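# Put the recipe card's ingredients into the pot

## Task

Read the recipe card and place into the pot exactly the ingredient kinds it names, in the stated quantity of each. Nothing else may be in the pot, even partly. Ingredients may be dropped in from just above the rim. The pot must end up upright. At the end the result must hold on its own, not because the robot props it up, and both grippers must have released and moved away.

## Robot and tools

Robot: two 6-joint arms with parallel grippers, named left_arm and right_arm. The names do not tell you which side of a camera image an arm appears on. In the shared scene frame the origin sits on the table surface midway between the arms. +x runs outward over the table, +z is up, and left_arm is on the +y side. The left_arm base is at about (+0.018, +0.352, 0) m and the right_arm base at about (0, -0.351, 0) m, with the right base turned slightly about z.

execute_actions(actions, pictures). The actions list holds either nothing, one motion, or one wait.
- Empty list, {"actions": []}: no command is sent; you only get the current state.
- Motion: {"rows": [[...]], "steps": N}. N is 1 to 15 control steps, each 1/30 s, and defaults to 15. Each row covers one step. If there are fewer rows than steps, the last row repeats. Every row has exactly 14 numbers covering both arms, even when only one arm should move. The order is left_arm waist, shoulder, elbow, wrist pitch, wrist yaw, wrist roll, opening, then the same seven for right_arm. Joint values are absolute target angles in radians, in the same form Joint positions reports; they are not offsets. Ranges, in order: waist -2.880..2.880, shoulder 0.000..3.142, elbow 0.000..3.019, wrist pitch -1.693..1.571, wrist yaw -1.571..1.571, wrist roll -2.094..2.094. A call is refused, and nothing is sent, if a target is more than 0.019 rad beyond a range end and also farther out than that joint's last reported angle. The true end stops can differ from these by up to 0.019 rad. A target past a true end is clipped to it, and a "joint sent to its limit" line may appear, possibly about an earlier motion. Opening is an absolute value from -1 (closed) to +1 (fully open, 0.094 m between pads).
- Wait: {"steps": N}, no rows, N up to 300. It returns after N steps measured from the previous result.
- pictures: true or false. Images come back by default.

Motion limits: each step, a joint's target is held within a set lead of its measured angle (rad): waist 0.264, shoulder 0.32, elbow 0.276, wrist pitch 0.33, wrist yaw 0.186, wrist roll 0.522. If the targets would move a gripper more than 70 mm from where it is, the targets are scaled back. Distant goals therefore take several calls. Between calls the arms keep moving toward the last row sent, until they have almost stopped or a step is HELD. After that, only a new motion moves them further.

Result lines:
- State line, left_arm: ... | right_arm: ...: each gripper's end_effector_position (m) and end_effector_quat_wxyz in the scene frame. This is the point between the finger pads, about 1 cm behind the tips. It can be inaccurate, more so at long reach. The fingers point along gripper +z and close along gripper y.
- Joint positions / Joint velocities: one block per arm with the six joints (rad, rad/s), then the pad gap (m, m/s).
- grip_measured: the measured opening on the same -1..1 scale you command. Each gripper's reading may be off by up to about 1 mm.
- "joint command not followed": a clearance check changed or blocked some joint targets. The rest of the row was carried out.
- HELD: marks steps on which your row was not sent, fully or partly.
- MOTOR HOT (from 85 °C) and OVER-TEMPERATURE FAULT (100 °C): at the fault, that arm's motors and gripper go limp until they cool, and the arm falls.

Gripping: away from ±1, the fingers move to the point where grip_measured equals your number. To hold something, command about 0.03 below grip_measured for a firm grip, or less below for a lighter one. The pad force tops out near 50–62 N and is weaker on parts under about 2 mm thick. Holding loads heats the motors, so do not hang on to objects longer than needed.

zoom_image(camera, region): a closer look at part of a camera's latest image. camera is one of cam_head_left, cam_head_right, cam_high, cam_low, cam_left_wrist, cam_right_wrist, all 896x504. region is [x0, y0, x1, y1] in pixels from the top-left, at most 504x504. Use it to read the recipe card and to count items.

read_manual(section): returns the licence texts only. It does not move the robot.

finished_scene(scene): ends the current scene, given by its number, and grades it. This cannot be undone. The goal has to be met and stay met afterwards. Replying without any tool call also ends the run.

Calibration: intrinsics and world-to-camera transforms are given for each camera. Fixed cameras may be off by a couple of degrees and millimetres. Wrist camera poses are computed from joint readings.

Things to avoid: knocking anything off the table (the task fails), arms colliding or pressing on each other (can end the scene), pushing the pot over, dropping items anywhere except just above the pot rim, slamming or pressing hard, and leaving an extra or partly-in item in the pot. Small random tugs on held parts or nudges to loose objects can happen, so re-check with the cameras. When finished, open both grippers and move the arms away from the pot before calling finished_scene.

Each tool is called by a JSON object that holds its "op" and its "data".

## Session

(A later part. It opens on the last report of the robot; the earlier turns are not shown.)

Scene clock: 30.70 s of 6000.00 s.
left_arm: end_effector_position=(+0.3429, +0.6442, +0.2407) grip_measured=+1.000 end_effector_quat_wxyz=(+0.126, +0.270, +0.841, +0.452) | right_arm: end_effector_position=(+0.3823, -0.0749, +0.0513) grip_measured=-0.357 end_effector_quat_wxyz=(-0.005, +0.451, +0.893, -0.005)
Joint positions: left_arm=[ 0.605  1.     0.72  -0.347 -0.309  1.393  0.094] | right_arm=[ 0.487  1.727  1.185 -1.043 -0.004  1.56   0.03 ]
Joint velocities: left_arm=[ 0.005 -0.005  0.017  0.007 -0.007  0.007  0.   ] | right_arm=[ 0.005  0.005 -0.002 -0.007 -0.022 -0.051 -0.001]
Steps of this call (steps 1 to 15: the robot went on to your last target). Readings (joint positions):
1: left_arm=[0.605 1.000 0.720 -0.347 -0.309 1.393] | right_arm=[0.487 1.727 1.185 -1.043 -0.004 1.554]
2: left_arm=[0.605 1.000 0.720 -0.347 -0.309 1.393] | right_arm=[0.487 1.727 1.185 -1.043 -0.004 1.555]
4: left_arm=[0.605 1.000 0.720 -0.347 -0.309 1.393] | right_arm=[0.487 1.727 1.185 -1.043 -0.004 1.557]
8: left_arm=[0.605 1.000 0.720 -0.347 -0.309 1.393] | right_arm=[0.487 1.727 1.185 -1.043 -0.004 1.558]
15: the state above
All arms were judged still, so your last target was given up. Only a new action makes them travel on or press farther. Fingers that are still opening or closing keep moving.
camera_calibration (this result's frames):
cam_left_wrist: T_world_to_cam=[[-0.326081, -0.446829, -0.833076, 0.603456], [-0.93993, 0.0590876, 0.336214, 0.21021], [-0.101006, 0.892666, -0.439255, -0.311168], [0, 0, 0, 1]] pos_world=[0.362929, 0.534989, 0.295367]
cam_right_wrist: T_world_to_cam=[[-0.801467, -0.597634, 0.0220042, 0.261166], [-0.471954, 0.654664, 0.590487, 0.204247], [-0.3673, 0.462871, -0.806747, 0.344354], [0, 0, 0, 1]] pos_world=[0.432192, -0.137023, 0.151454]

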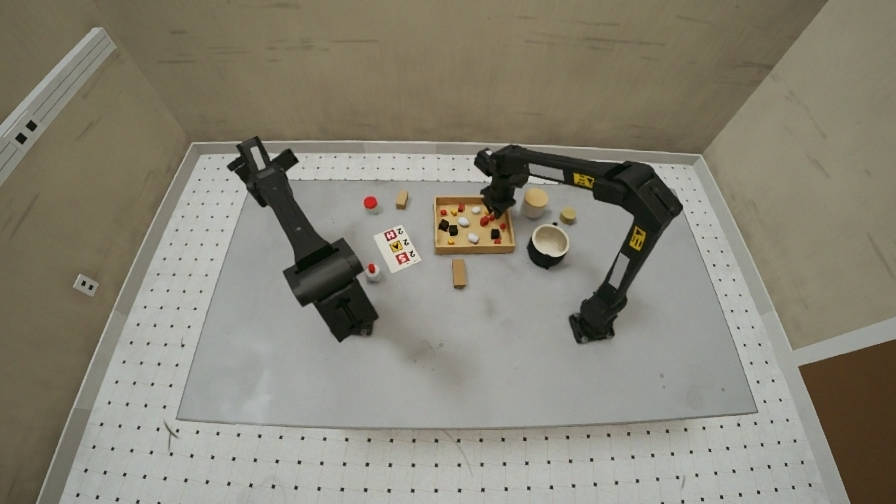

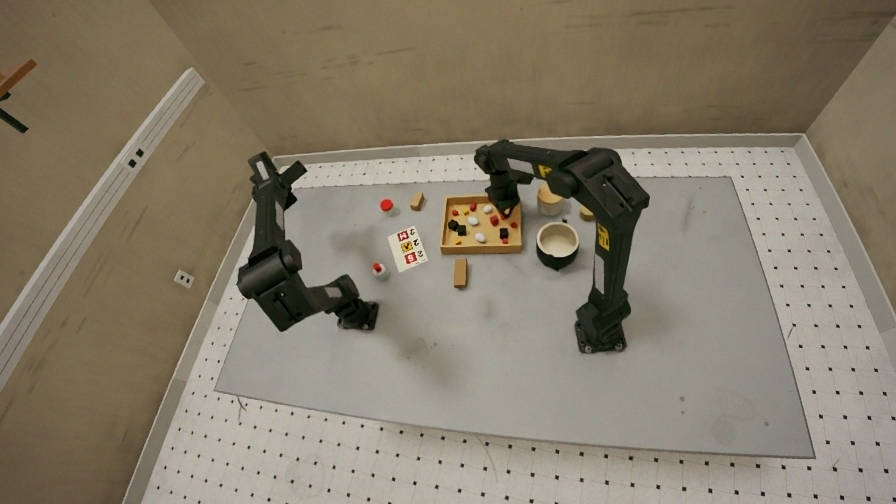

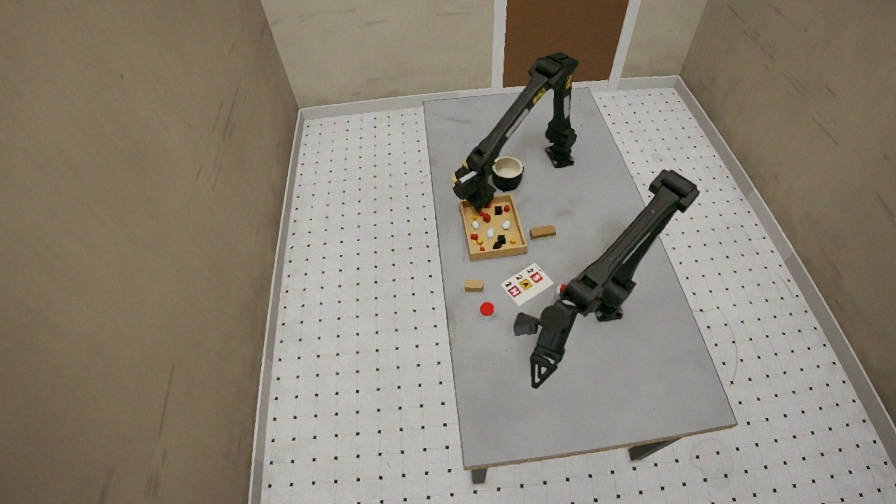

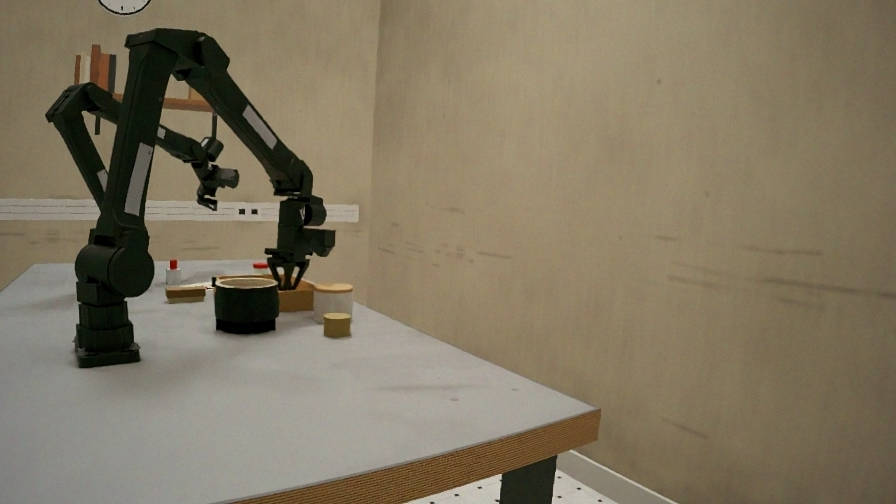

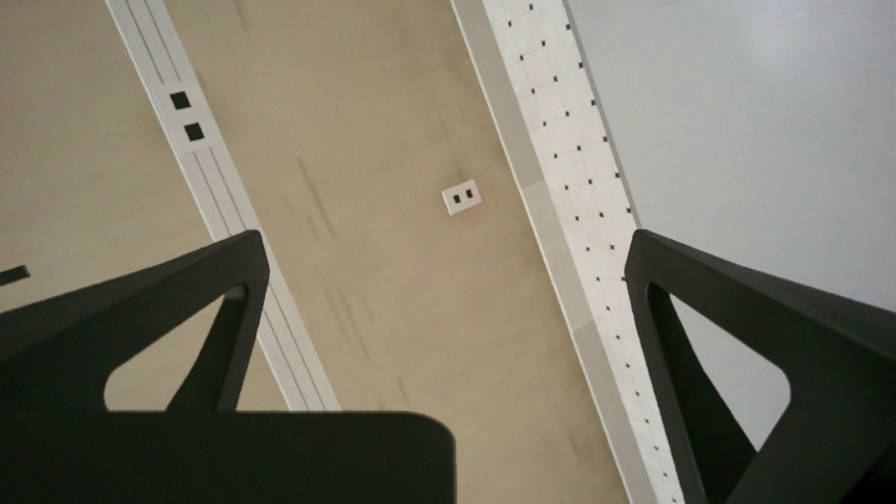

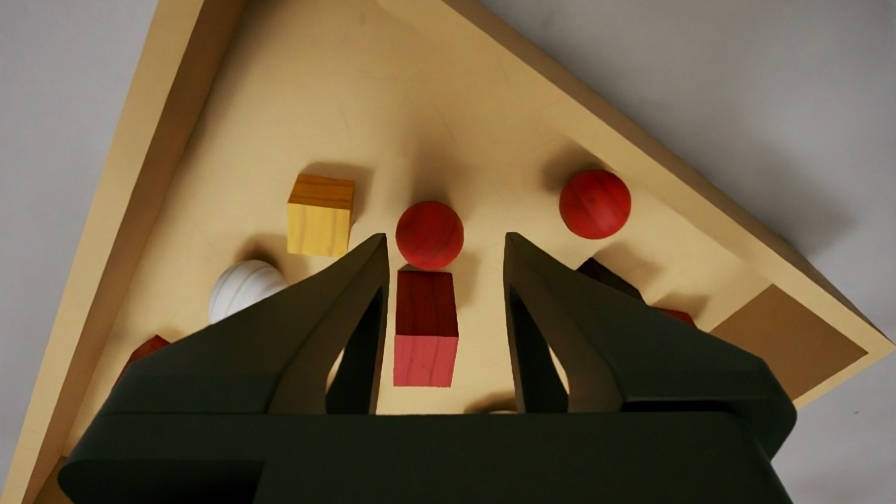

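{"op": "execute_actions", "data": {"actions": [{"rows":[[0.6,1.0,0.72,-0.347,-0.306,1.393,1,0.515,1.72,1.18,-1.0,0,1.57,-0.36]],"steps":8}], "pictures": false}}

{"op": "execute_actions", "data": {"actions": [{"rows":[[0.6,1.0,0.72,-0.347,-0.306,1.393,1,0.515,1.764,1.147,-0.925,0,1.57,-0.36]]}], "pictures": false}}

{"op": "execute_actions", "data": {"actions": [{"rows":[[0.6,1.0,0.72,-0.347,-0.306,1.393,1,0.515,1.764,1.147,-0.925,0,1.57,-0.65]],"steps":10}], "pictures": false}}

{"op": "execute_actions", "data": {"actions": [{"rows":[[0.6,1.0,0.72,-0.347,-0.306,1.393,1,0.515,1.58,1.28,-1.27,0,1.57,-0.65]]}], "pictures": false}}

{"op": "execute_actions", "data": {"actions": [{"rows":[[0.6,1.0,0.72,-0.347,-0.306,1.393,1,0.31,1.073,0.812,-1.31,0,1.57,-0.65]]}], "pictures": false}}

{"op": "execute_actions", "data": {"actions": [{"steps":20}]}}

Scene clock: 37.27 s of 6000.00 s.
left_arm: end_effector_position=(+0.3429, +0.6442, +0.2407) grip_measured=+1.000 end_effector_quat_wxyz=(+0.126, +0.270, +0.841, +0.452) | right_arm: end_effector_position=(+0.3816, -0.0623, +0.0515) grip_measured=-0.357 end_effector_quat_wxyz=(+0.002, +0.441, +0.898, +0.007)
Joint positions: left_arm=[ 0.605  1.     0.72  -0.347 -0.309  1.393  0.094] | right_arm=[ 0.509  1.726  1.185 -1.014 -0.003  1.56   0.03 ]
Joint velocities: left_arm=[ 0.005 -0.005  0.002 -0.012 -0.037 -0.037  0.   ] | right_arm=[ 0.044 -0.005  0.002  0.007 -0.022  0.007 -0.001]
Steps of this call (steps 1 to 90: nothing new was sent; then 3.30 s passed at rest; steps 91 to 98: all 8 steps of this action). Readings (joint positions):
91: left_arm=[0.605 1.000 0.720 -0.347 -0.309 1.393] | right_arm=[0.488 1.727 1.185 -1.038 -0.004 1.560]
92: left_arm=[0.605 1.000 0.720 -0.347 -0.309 1.393] | right_arm=[0.490 1.727 1.185 -1.030 -0.003 1.560]
94: left_arm=[0.605 1.000 0.720 -0.347 -0.309 1.393] | right_arm=[0.498 1.726 1.185 -1.018 -0.003 1.560]
98: the state above

Scene clock: 37.77 s of 6000.00 s.
left_arm: end_effector_position=(+0.3429, +0.6442, +0.2407) grip_measured=+1.000 end_effector_quat_wxyz=(+0.126, +0.270, +0.841, +0.452) | right_arm: end_effector_position=(+0.3878, -0.0569, +0.0454) grip_measured=-0.357 end_effector_quat_wxyz=(+0.011, +0.441, +0.897, +0.026)
Joint positions: left_arm=[ 0.605  1.     0.72  -0.347 -0.309  1.393  0.094] | right_arm=[ 0.511  1.73   1.17  -0.954 -0.003  1.561  0.03 ]
Joint velocities: left_arm=[-0.015 -0.005 -0.007  0.012 -0.037 -0.066  0.   ] | right_arm=[-0.015 -0.015  0.002 -0.012  0.051 -0.037 -0.   ]
Steps of this call (steps 1 to 15: all 15 steps of this action). Readings (joint positions):
1: left_arm=[0.605 1.000 0.720 -0.347 -0.309 1.393] | right_arm=[0.510 1.727 1.181 -1.001 -0.003 1.560]
2: left_arm=[0.605 1.000 0.720 -0.347 -0.309 1.393] | right_arm=[0.511 1.727 1.176 -0.977 -0.003 1.560]
4: left_arm=[0.605 1.000 0.720 -0.347 -0.309 1.393] | right_arm=[0.511 1.732 1.170 -0.959 -0.003 1.561]
8: left_arm=[0.605 1.000 0.720 -0.347 -0.309 1.393] | right_arm=[0.511 1.730 1.170 -0.954 -0.003 1.561]
15: the state above

Scene clock: 38.10 s of 6000.00 s.
left_arm: end_effector_position=(+0.3429, +0.6442, +0.2407) grip_measured=+1.000 end_effector_quat_wxyz=(+0.126, +0.270, +0.841, +0.452) | right_arm: end_effector_position=(+0.3903, -0.0550, +0.0468) grip_measured=-0.647 end_effector_quat_wxyz=(+0.015, +0.441, +0.897, +0.033)
Joint positions: left_arm=[ 0.605  1.     0.72  -0.347 -0.309  1.393  0.094] | right_arm=[ 0.511  1.727  1.17  -0.941 -0.003  1.561  0.017]
Joint velocities: left_arm=[-0.005 -0.005  0.007 -0.017  0.007 -0.037  0.   ] | right_arm=[ 0.005 -0.005 -0.012  0.007  0.037  0.022 -0.   ]
Steps of this call (steps 1 to 10: all 10 steps of this action). Readings (joint positions):
1: left_arm=[0.605 1.000 0.720 -0.347 -0.309 1.393] | right_arm=[0.511 1.730 1.170 -0.954 -0.003 1.561]
2: left_arm=[0.605 1.000 0.720 -0.347 -0.309 1.393] | right_arm=[0.511 1.727 1.170 -0.951 -0.003 1.561]
4: left_arm=[0.605 1.000 0.720 -0.347 -0.309 1.393] | right_arm=[0.511 1.727 1.170 -0.945 -0.003 1.561]
8: left_arm=[0.605 1.000 0.720 -0.347 -0.309 1.393] | right_arm=[0.511 1.727 1.170 -0.941 -0.003 1.561]
10: the state above

Scene clock: 38.60 s of 6000.00 s.
left_arm: end_effector_position=(+0.3429, +0.6442, +0.2407) grip_measured=+1.000 end_effector_quat_wxyz=(+0.126, +0.270, +0.841, +0.452) | right_arm: end_effector_position=(+0.3584, -0.0791, +0.1503) grip_measured=-0.647 end_effector_quat_wxyz=(+0.001, +0.441, +0.898, +0.005)
Joint positions: left_arm=[ 0.605  1.     0.72  -0.347 -0.309  1.393  0.094] | right_arm=[ 0.511  1.553  1.249 -1.257 -0.003  1.561  0.017]
Joint velocities: left_arm=[-0.015 -0.005 -0.002 -0.002  0.037 -0.007  0.   ] | right_arm=[-0.024  0.083  0.017 -0.066 -0.037  0.022 -0.001]
Steps of this call (steps 1 to 15: all 15 steps of this action). Readings (joint positions):
1: left_arm=[0.605 1.000 0.720 -0.347 -0.309 1.393] | right_arm=[0.511 1.722 1.177 -0.976 -0.003 1.561]
2: left_arm=[0.605 1.000 0.720 -0.347 -0.309 1.393] | right_arm=[0.511 1.714 1.181 -1.042 -0.003 1.561]
4: left_arm=[0.605 1.000 0.720 -0.347 -0.309 1.393] | right_arm=[0.511 1.676 1.181 -1.147 -0.003 1.561]
8: left_arm=[0.605 1.000 0.720 -0.347 -0.309 1.393] | right_arm=[0.511 1.588 1.208 -1.247 -0.003 1.561]
15: the state above

Scene clock: 39.10 s of 6000.00 s.
left_arm: end_effector_position=(+0.3429, +0.6442, +0.2407) grip_measured=+1.000 end_effector_quat_wxyz=(+0.126, +0.270, +0.841, +0.452) | right_arm: end_effector_position=(+0.2446, -0.2362, +0.1663) grip_measured=-0.647 end_effector_quat_wxyz=(+0.014, +0.533, +0.846, +0.024)
Joint positions: left_arm=[ 0.605  1.     0.72  -0.347 -0.309  1.393  0.094] | right_arm=[ 0.301  1.023  0.819 -1.311 -0.001  1.563  0.017]
Joint velocities: left_arm=[-0.005 -0.015 -0.012 -0.017  0.022  0.095  0.   ] | right_arm=[-0.015  0.317 -0.012 -0.002 -0.007 -0.007 -0.   ]
Steps of this call (steps 1 to 15: all 15 steps of this action). Readings (joint positions):
1: left_arm=[0.605 1.000 0.720 -0.347 -0.309 1.393] | right_arm=[0.505 1.545 1.235 -1.255 -0.004 1.561]
2: left_arm=[0.605 1.000 0.720 -0.347 -0.309 1.393] | right_arm=[0.494 1.521 1.202 -1.253 -0.004 1.561]
4: left_arm=[0.605 1.000 0.720 -0.347 -0.309 1.393] | right_arm=[0.450 1.442 1.108 -1.257 -0.004 1.561]
8: left_arm=[0.605 1.000 0.720 -0.347 -0.309 1.393] | right_arm=[0.343 1.210 0.909 -1.276 -0.003 1.561]
15: the state above

Scene clock: 39.77 s of 6000.00 s.
left_arm: end_effector_position=(+0.3429, +0.6442, +0.2407) grip_measured=+1.000 end_effector_quat_wxyz=(+0.126, +0.270, +0.841, +0.452) | right_arm: end_effector_position=(+0.2460, -0.2356, +0.1534) grip_measured=-0.647 end_effector_quat_wxyz=(+0.000, +0.533, +0.846, +0.002)
Joint positions: left_arm=[ 0.605  1.     0.72  -0.347 -0.309  1.393  0.094] | right_arm=[ 0.301  1.075  0.819 -1.311 -0.001  1.563  0.017]
Joint velocities: left_arm=[-0.015 -0.005  0.022  0.002  0.037 -0.051  0.   ] | right_arm=[ 0.015 -0.005  0.002 -0.002 -0.007 -0.007 -0.   ]
Steps of this call (steps 1 to 20: the robot went on to your last target). Readings (joint positions):
1: left_arm=[0.605 1.000 0.720 -0.347 -0.309 1.393] | right_arm=[0.301 1.035 0.819 -1.311 -0.001 1.563]
2: left_arm=[0.605 1.000 0.720 -0.347 -0.309 1.393] | right_arm=[0.301 1.047 0.819 -1.311 -0.001 1.563]
4: left_arm=[0.605 1.000 0.720 -0.347 -0.309 1.393] | right_arm=[0.301 1.067 0.819 -1.311 -0.001 1.563]
8: left_arm=[0.605 1.000 0.720 -0.347 -0.309 1.393] | right_arm=[0.301 1.075 0.819 -1.311 -0.001 1.563]
20: the state above
camera_calibration (this result's frames):
cam_left_wrist: T_world_to_cam=[[-0.326081, -0.446829, -0.833076, 0.603456], [-0.93993, 0.0590876, 0.336214, 0.21021], [-0.101006, 0.892666, -0.439255, -0.311168], [0, 0, 0, 1]] pos_world=[0.362929, 0.534989, 0.295367]
cam_right_wrist: T_world_to_cam=[[-0.899788, -0.4363, 0.00488926, 0.11847], [-0.35024, 0.728897, 0.588252, 0.172733], [-0.260218, 0.52759, -0.808663, 0.440221], [0, 0, 0, 1]] pos_world=[0.281649, -0.306473, 0.253801]

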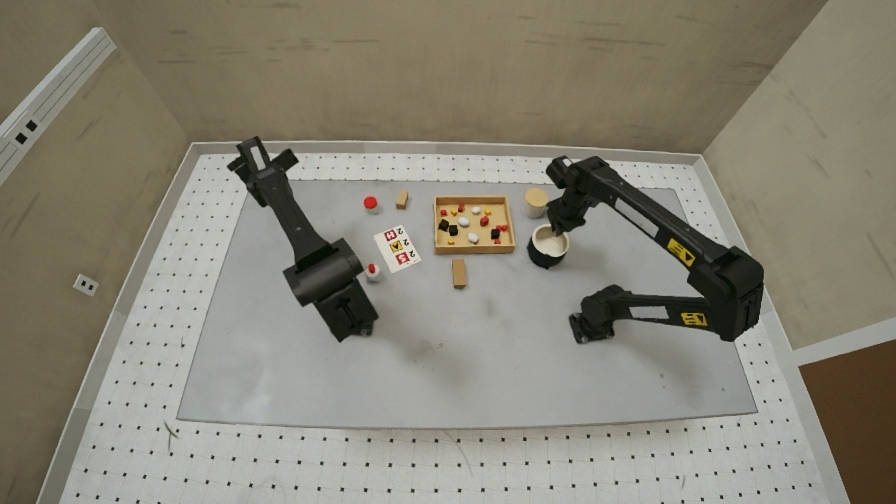

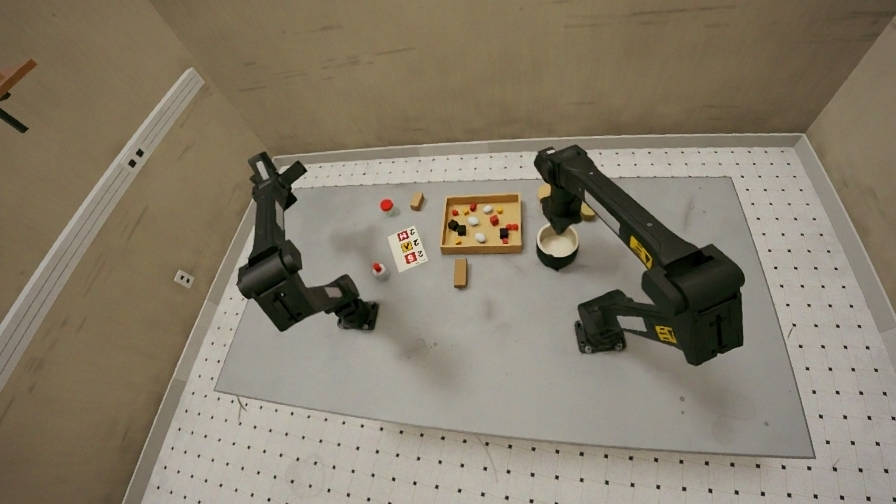

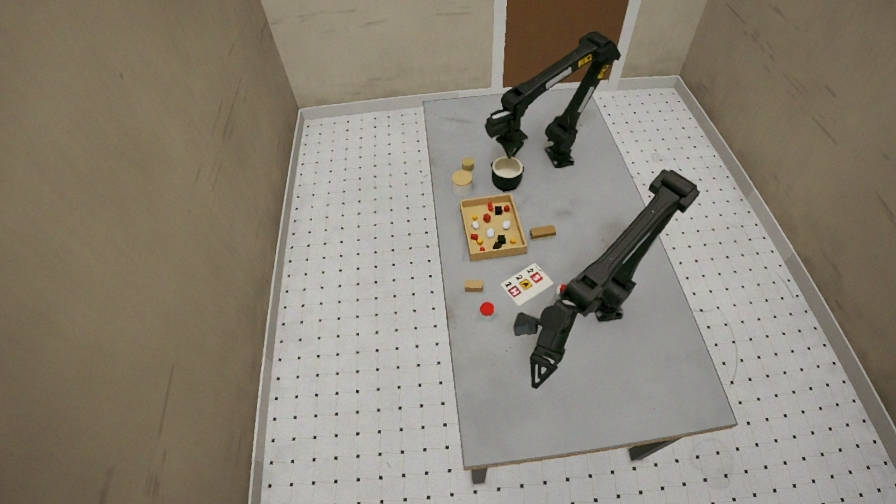

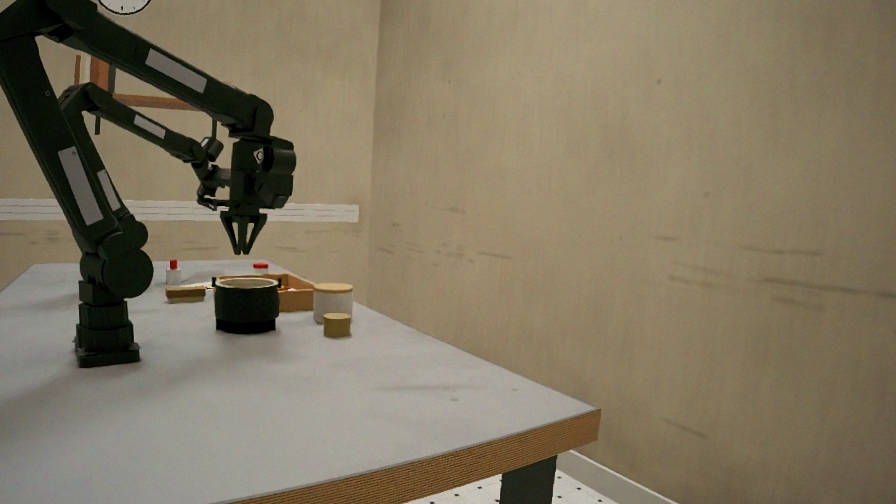

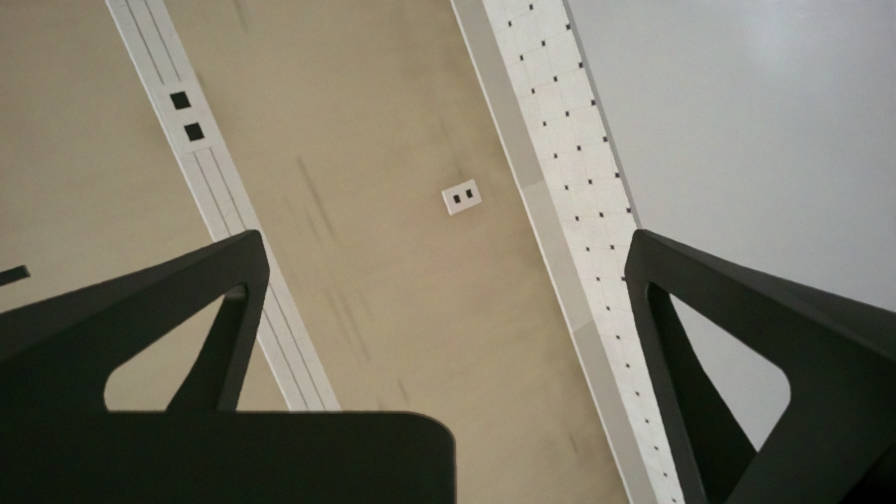

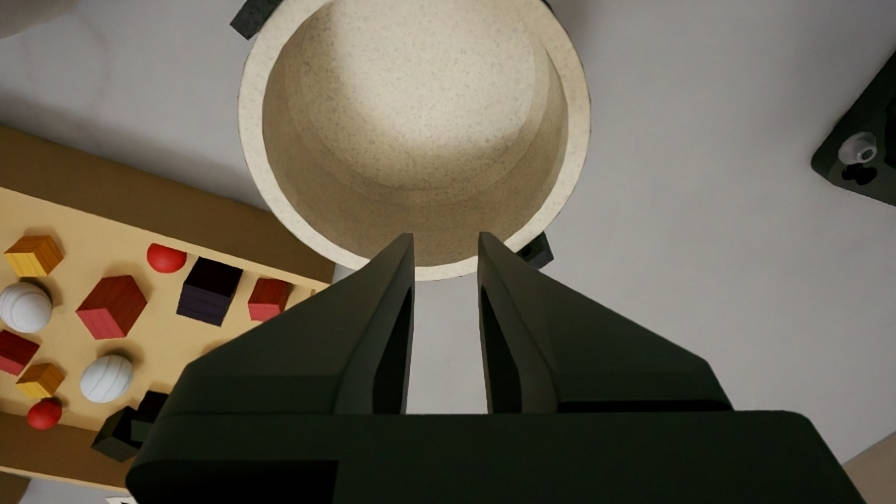

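{"op": "execute_actions", "data": {"actions": [{"rows":[[0.6,1.0,0.72,-0.347,-0.306,1.393,1,0.56,1.33,0.98,-0.59,0,0,1]]}], "pictures": false}}

{"op": "execute_actions", "data": {"actions": [{"steps":30}]}}

Scene clock: 43.43 s of 6000.00 s.
left_arm: end_effector_position=(+0.3429, +0.6442, +0.2407) grip_measured=+1.000 end_effector_quat_wxyz=(+0.126, +0.270, +0.841, +0.452) | right_arm: end_effector_position=(+0.3647, -0.0465, +0.1467) grip_measured=+0.999 end_effector_quat_wxyz=(+0.218, -0.092, +0.960, +0.148)
Joint positions: left_arm=[ 0.605  1.     0.72  -0.347 -0.309  1.393  0.094] | right_arm=[ 0.559  1.34   0.919 -0.616  0.002  0.506  0.094]
Joint velocities: left_arm=[-0.015 -0.015  0.002  0.002 -0.007  0.037  0.   ] | right_arm=[-0.005 -0.063  0.198  0.222  0.095 -2.762 -0.001]
Steps of this call (steps 1 to 15: the robot went on to your last target; steps 16 to 90: nothing new was sent; then 0.17 s passed at rest; steps 91 to 105: all 15 steps of this action). Readings (joint positions):
91: left_arm=[0.605 1.000 0.720 -0.347 -0.309 1.393] | right_arm=[0.311 1.082 0.819 -1.291 0.002 1.528]
92: left_arm=[0.605 1.000 0.720 -0.347 -0.309 1.393] | right_arm=[0.336 1.098 0.823 -1.247 0.002 1.482]
94: left_arm=[0.605 1.000 0.720 -0.347 -0.309 1.393] | right_arm=[0.405 1.158 0.840 -1.147 0.002 1.383]
98: left_arm=[0.605 1.000 0.720 -0.347 -0.309 1.393] | right_arm=[0.515 1.281 0.871 -0.890 0.002 1.140]
105: the state above

Scene clock: 44.43 s of 6000.00 s.
left_arm: end_effector_position=(+0.3429, +0.6442, +0.2407) grip_measured=+1.000 end_effector_quat_wxyz=(+0.126, +0.270, +0.841, +0.452) | right_arm: end_effector_position=(+0.3696, -0.0424, +0.1586) grip_measured=+1.000 end_effector_quat_wxyz=(+0.263, -0.323, +0.904, +0.096)
Joint positions: left_arm=[ 0.605  1.     0.72  -0.347 -0.309  1.393  0.094] | right_arm=[ 0.559  1.33   0.931 -0.605  0.002  0.011  0.094]
Joint velocities: left_arm=[-0.005 -0.024 -0.027 -0.002 -0.022 -0.095  0.   ] | right_arm=[-0.005 -0.015  0.017 -0.012  0.007  0.037  0.001]
Steps of this call (steps 1 to 30: the robot went on to your last target). Readings (joint positions):
1: left_arm=[0.605 1.000 0.720 -0.347 -0.309 1.393] | right_arm=[0.559 1.338 0.925 -0.611 0.002 0.410]
2: left_arm=[0.605 1.000 0.720 -0.347 -0.309 1.393] | right_arm=[0.559 1.336 0.929 -0.607 0.002 0.329]
4: left_arm=[0.605 1.000 0.720 -0.347 -0.309 1.393] | right_arm=[0.559 1.331 0.931 -0.605 0.002 0.213]
8: left_arm=[0.605 1.000 0.720 -0.347 -0.309 1.393] | right_arm=[0.559 1.330 0.931 -0.605 0.002 0.093]
30: the state above
camera_calibration (this result's frames):
cam_left_wrist: T_world_to_cam=[[-0.326081, -0.446829, -0.833076, 0.603456], [-0.93993, 0.0590876, 0.336214, 0.21021], [-0.101006, 0.892666, -0.439255, -0.311168], [0, 0, 0, 1]] pos_world=[0.362929, 0.534989, 0.295367]
cam_right_wrist: T_world_to_cam=[[0.633537, -0.773687, 0.00619563, -0.267292], [-0.772508, -0.632085, 0.0608246, 0.254175], [-0.0431431, -0.0433208, -0.998129, 0.300274], [0, 0, 0, 1]] pos_world=[0.378646, -0.0331317, 0.285908]

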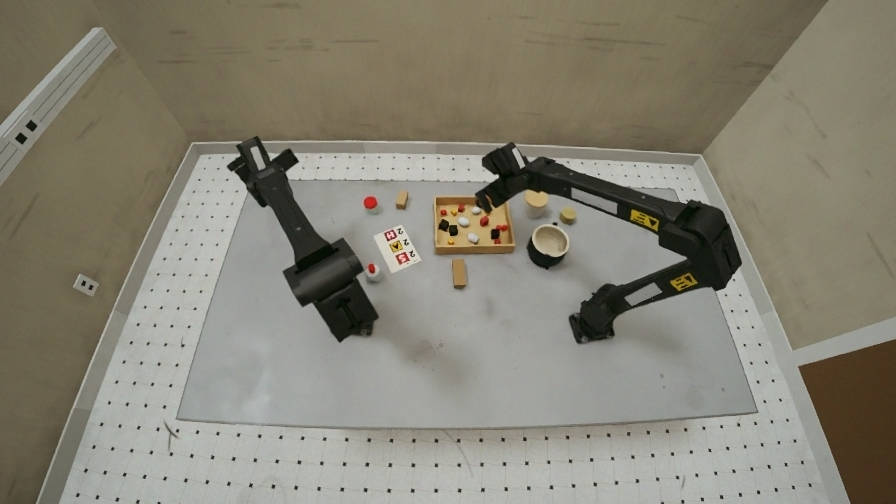

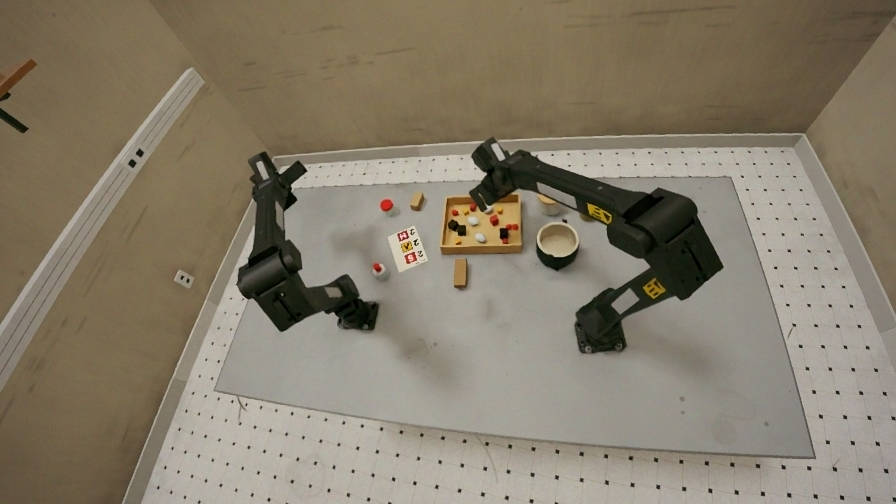

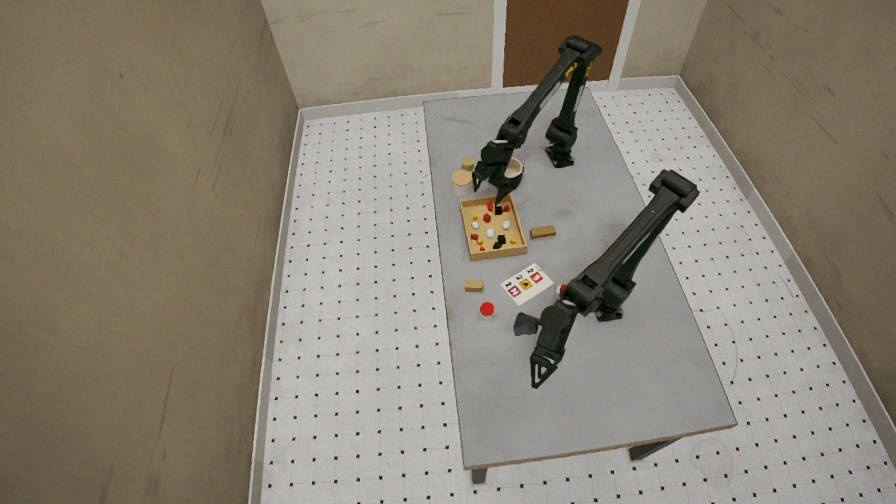

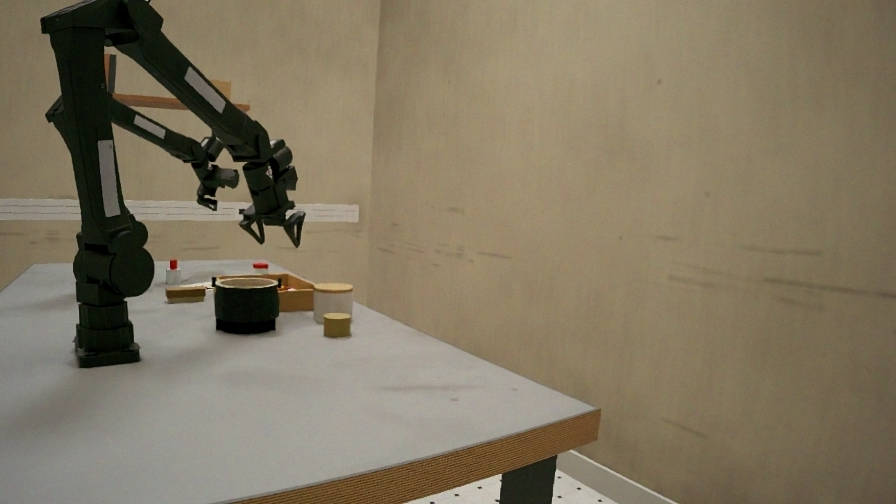

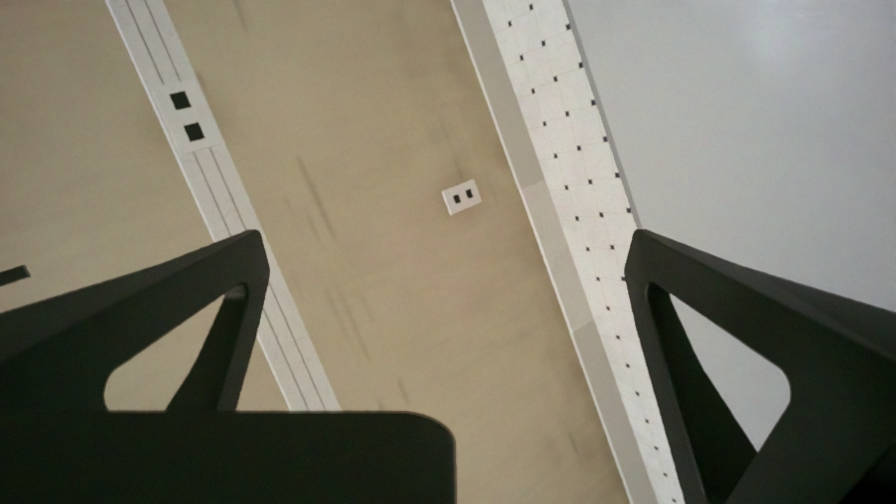

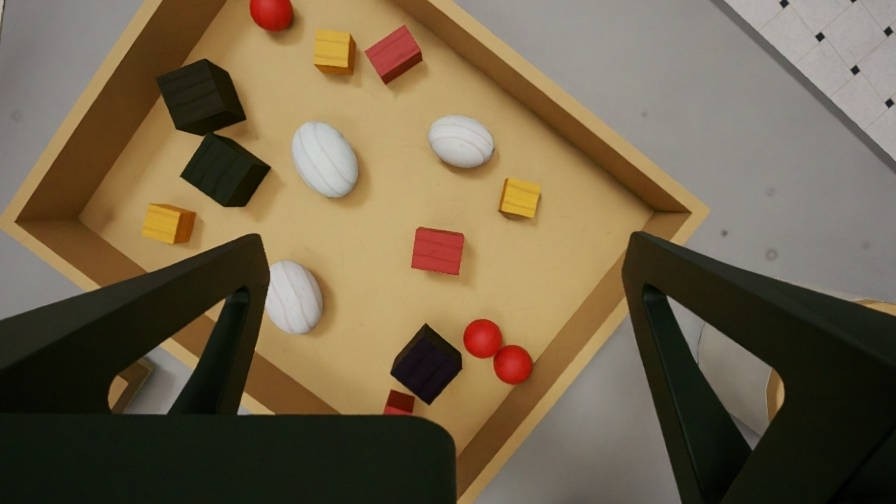

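{"op": "execute_actions", "data": {"actions": [{"rows":[[0.6,1.0,0.72,-0.347,-0.306,1.393,1,0.57,1.64,1.29,-1.2,0,0.1,0]]}], "pictures": false}}

{"op": "execute_actions", "data": {"actions": [{"steps":10}], "pictures": false}}

{"op": "execute_actions", "data": {"actions": [{"rows":[[0.6,1.0,0.72,-0.347,-0.306,1.393,1,0.57,1.765,1.18,-0.975,0,0.1,0]]}], "pictures": false}}

{"op": "execute_actions", "data": {"actions": [{"rows":[[0.6,1.0,0.72,-0.347,-0.306,1.393,1,0.57,1.765,1.18,-0.975,0,0.1,-0.55]]}]}}

Scene clock: 50.63 s of 6000.00 s.
left_arm: end_effector_position=(+0.3429, +0.6442, +0.2407) grip_measured=+1.000 end_effector_quat_wxyz=(+0.126, +0.270, +0.841, +0.452) | right_arm: end_effector_position=(+0.3651, -0.0457, +0.1149) grip_measured=+0.003 end_effector_quat_wxyz=(+0.003, -0.301, +0.954, -0.000)
Joint positions: left_arm=[ 0.605  1.     0.72  -0.347 -0.309  1.393  0.094] | right_arm=[ 0.56   1.652  1.272 -1.186  0.002  0.087  0.047]
Joint velocities: left_arm=[-0.005  0.015  0.012 -0.002 -0.037 -0.022  0.   ] | right_arm=[-0.024 -0.2    0.002 -0.022 -0.066  0.066  0.   ]
Steps of this call (steps 1 to 15: the robot went on to your last target; steps 16 to 140: nothing new was sent; then 1.03 s passed at rest; steps 141 to 155: all 15 steps of this action). Readings (joint positions):
141: left_arm=[0.605 1.000 0.720 -0.347 -0.309 1.393] | right_arm=[0.559 1.352 0.958 -0.669 0.002 0.021]
142: left_arm=[0.605 1.000 0.720 -0.347 -0.309 1.393] | right_arm=[0.560 1.401 1.023 -0.787 0.002 0.035]
144: left_arm=[0.605 1.000 0.720 -0.347 -0.309 1.393] | right_arm=[0.560 1.539 1.180 -0.996 0.002 0.055]
148: left_arm=[0.605 1.000 0.720 -0.347 -0.309 1.393] | right_arm=[0.560 1.673 1.273 -1.149 0.002 0.076]
155: the state above

Scene clock: 50.97 s of 6000.00 s.
left_arm: end_effector_position=(+0.3429, +0.6442, +0.2407) grip_measured=+1.000 end_effector_quat_wxyz=(+0.126, +0.270, +0.841, +0.452) | right_arm: end_effector_position=(+0.3653, -0.0456, +0.1220) grip_measured=+0.003 end_effector_quat_wxyz=(+0.010, -0.299, +0.954, +0.003)
Joint positions: left_arm=[ 0.605  1.     0.72  -0.347 -0.309  1.393  0.094] | right_arm=[ 0.56   1.636  1.272 -1.186  0.002  0.09   0.047]
Joint velocities: left_arm=[-0.015  0.005 -0.017  0.007 -0.037  0.066  0.   ] | right_arm=[ 0.005 -0.015 -0.007  0.002 -0.051  0.037  0.001]
Steps of this call (steps 1 to 10: the robot went on to your last target). Readings (joint positions):
1: left_arm=[0.605 1.000 0.720 -0.347 -0.309 1.393] | right_arm=[0.560 1.646 1.272 -1.186 0.002 0.087]
2: left_arm=[0.605 1.000 0.720 -0.347 -0.309 1.393] | right_arm=[0.560 1.641 1.272 -1.186 0.002 0.088]
4: left_arm=[0.605 1.000 0.720 -0.347 -0.309 1.393] | right_arm=[0.560 1.636 1.272 -1.186 0.002 0.089]
8: left_arm=[0.605 1.000 0.720 -0.347 -0.309 1.393] | right_arm=[0.560 1.636 1.272 -1.186 0.002 0.089]
10: the state above

Scene clock: 51.47 s of 6000.00 s.
left_arm: end_effector_position=(+0.3429, +0.6442, +0.2407) grip_measured=+1.000 end_effector_quat_wxyz=(+0.126, +0.270, +0.841, +0.452) | right_arm: end_effector_position=(+0.3705, -0.0412, +0.0339) grip_measured=+0.002 end_effector_quat_wxyz=(+0.004, -0.299, +0.954, +0.000)
Joint positions: left_arm=[ 0.605  1.     0.72  -0.347 -0.309  1.393  0.094] | right_arm=[ 0.56   1.765  1.186 -0.985  0.002  0.09   0.047]
Joint velocities: left_arm=[-0.005  0.005 -0.012 -0.007 -0.022  0.022  0.   ] | right_arm=[ 0.005 -0.005  0.002 -0.002  0.022 -0.007  0.   ]
Steps of this call (steps 1 to 15: all 15 steps of this action). Readings (joint positions):
1: left_arm=[0.605 1.000 0.720 -0.347 -0.309 1.393] | right_arm=[0.560 1.640 1.263 -1.161 0.002 0.090]
2: left_arm=[0.605 1.000 0.720 -0.347 -0.309 1.393] | right_arm=[0.560 1.644 1.252 -1.111 0.002 0.090]
4: left_arm=[0.605 1.000 0.720 -0.347 -0.309 1.393] | right_arm=[0.560 1.677 1.231 -1.037 0.002 0.090]
8: left_arm=[0.605 1.000 0.720 -0.347 -0.309 1.393] | right_arm=[0.560 1.760 1.196 -0.992 0.002 0.090]
15: the state above

Scene clock: 51.97 s of 6000.00 s.
left_arm: end_effector_position=(+0.3429, +0.6442, +0.2407) grip_measured=+1.000 end_effector_quat_wxyz=(+0.126, +0.270, +0.841, +0.452) | right_arm: end_effector_position=(+0.3705, -0.0412, +0.0339) grip_measured=-0.536 end_effector_quat_wxyz=(+0.004, -0.299, +0.954, +0.000)
Joint positions: left_arm=[ 0.605  1.     0.72  -0.347 -0.309  1.393  0.094] | right_arm=[ 0.56   1.765  1.186 -0.985  0.002  0.09   0.022]
Joint velocities: left_arm=[-0.015 -0.005 -0.007 -0.007 -0.051 -0.007  0.   ] | right_arm=[ 0.005  0.015 -0.002 -0.002  0.037 -0.022  0.001]
Steps of this call (steps 1 to 15: all 15 steps of this action). Readings (joint positions):
1: left_arm=[0.605 1.000 0.720 -0.347 -0.309 1.393] | right_arm=[0.560 1.765 1.186 -0.985 0.002 0.090]
2: left_arm=[0.605 1.000 0.720 -0.347 -0.309 1.393] | right_arm=[0.560 1.765 1.186 -0.985 0.002 0.090]
4: left_arm=[0.605 1.000 0.720 -0.347 -0.309 1.393] | right_arm=[0.560 1.765 1.186 -0.985 0.002 0.090]
8: left_arm=[0.605 1.000 0.720 -0.347 -0.309 1.393] | right_arm=[0.560 1.765 1.186 -0.985 0.002 0.090]
15: the state above
camera_calibration (this result's frames):
cam_left_wrist: T_world_to_cam=[[-0.326081, -0.446829, -0.833076, 0.603456], [-0.93993, 0.0590876, 0.336214, 0.21021], [-0.101006, 0.892666, -0.439255, -0.311168], [0, 0, 0, 1]] pos_world=[0.362929, 0.534989, 0.295367]
cam_right_wrist: T_world_to_cam=[[0.574888, -0.818165, 0.0104996, -0.246385], [-0.669103, -0.462685, 0.581571, 0.214206], [-0.470963, -0.341363, -0.813428, 0.315872], [0, 0, 0, 1]] pos_world=[0.433733, 0.00535291, 0.13495]

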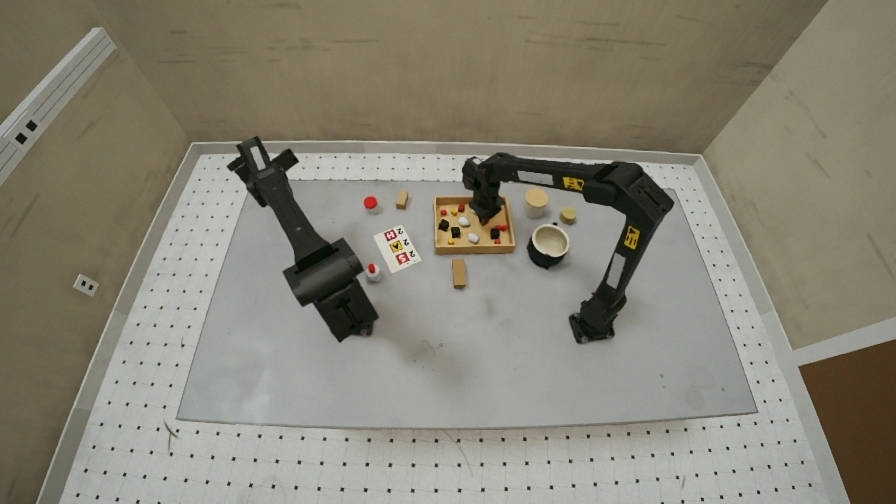

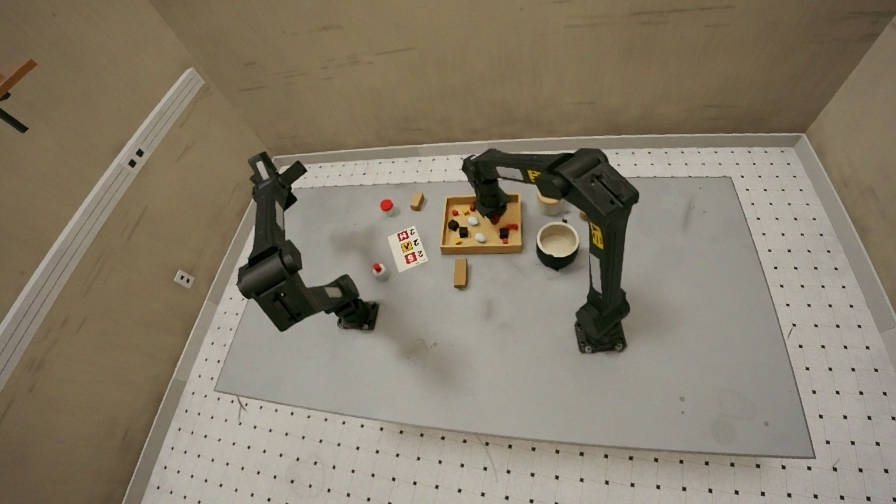

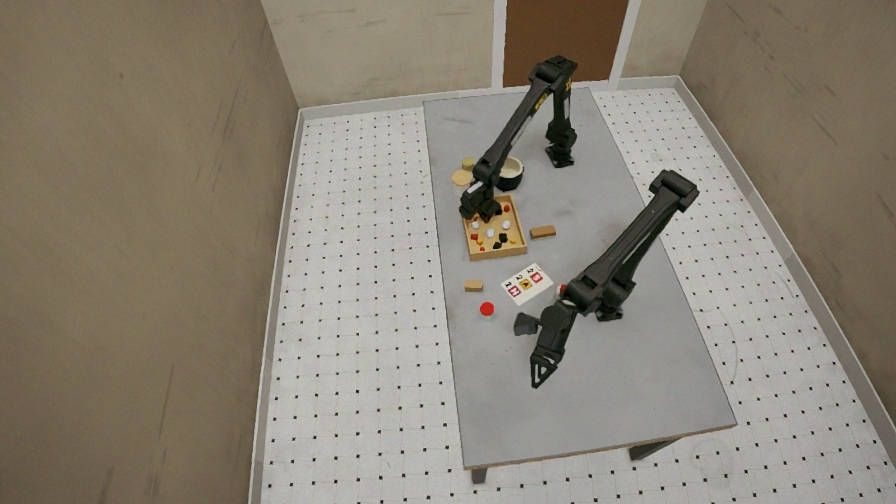

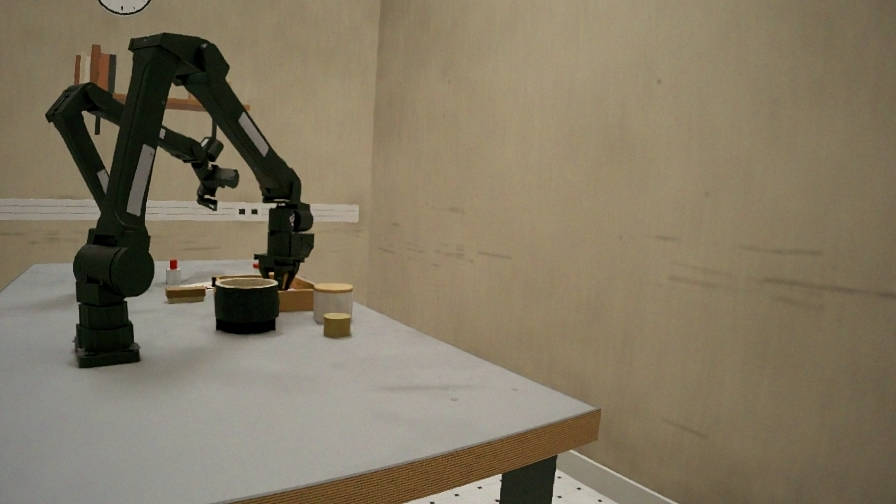

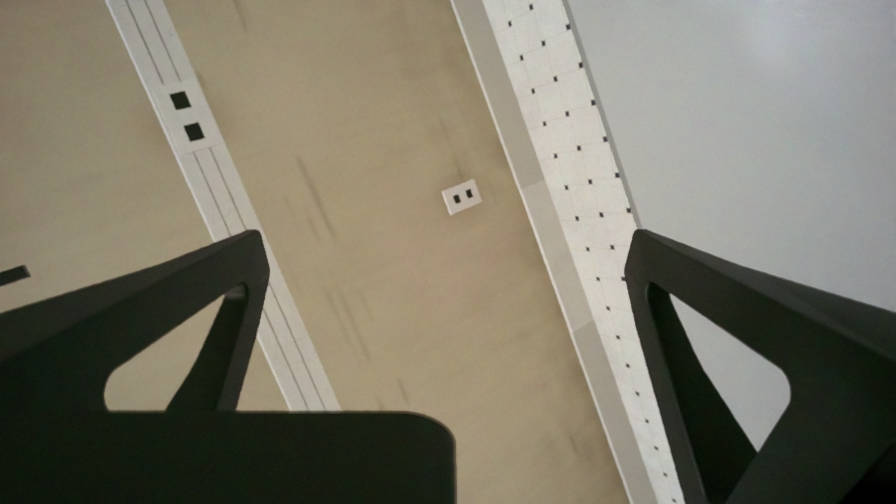

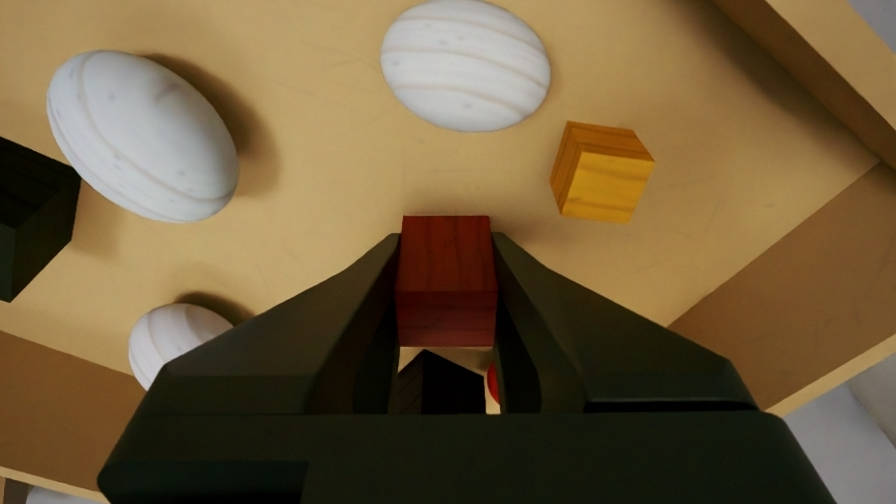

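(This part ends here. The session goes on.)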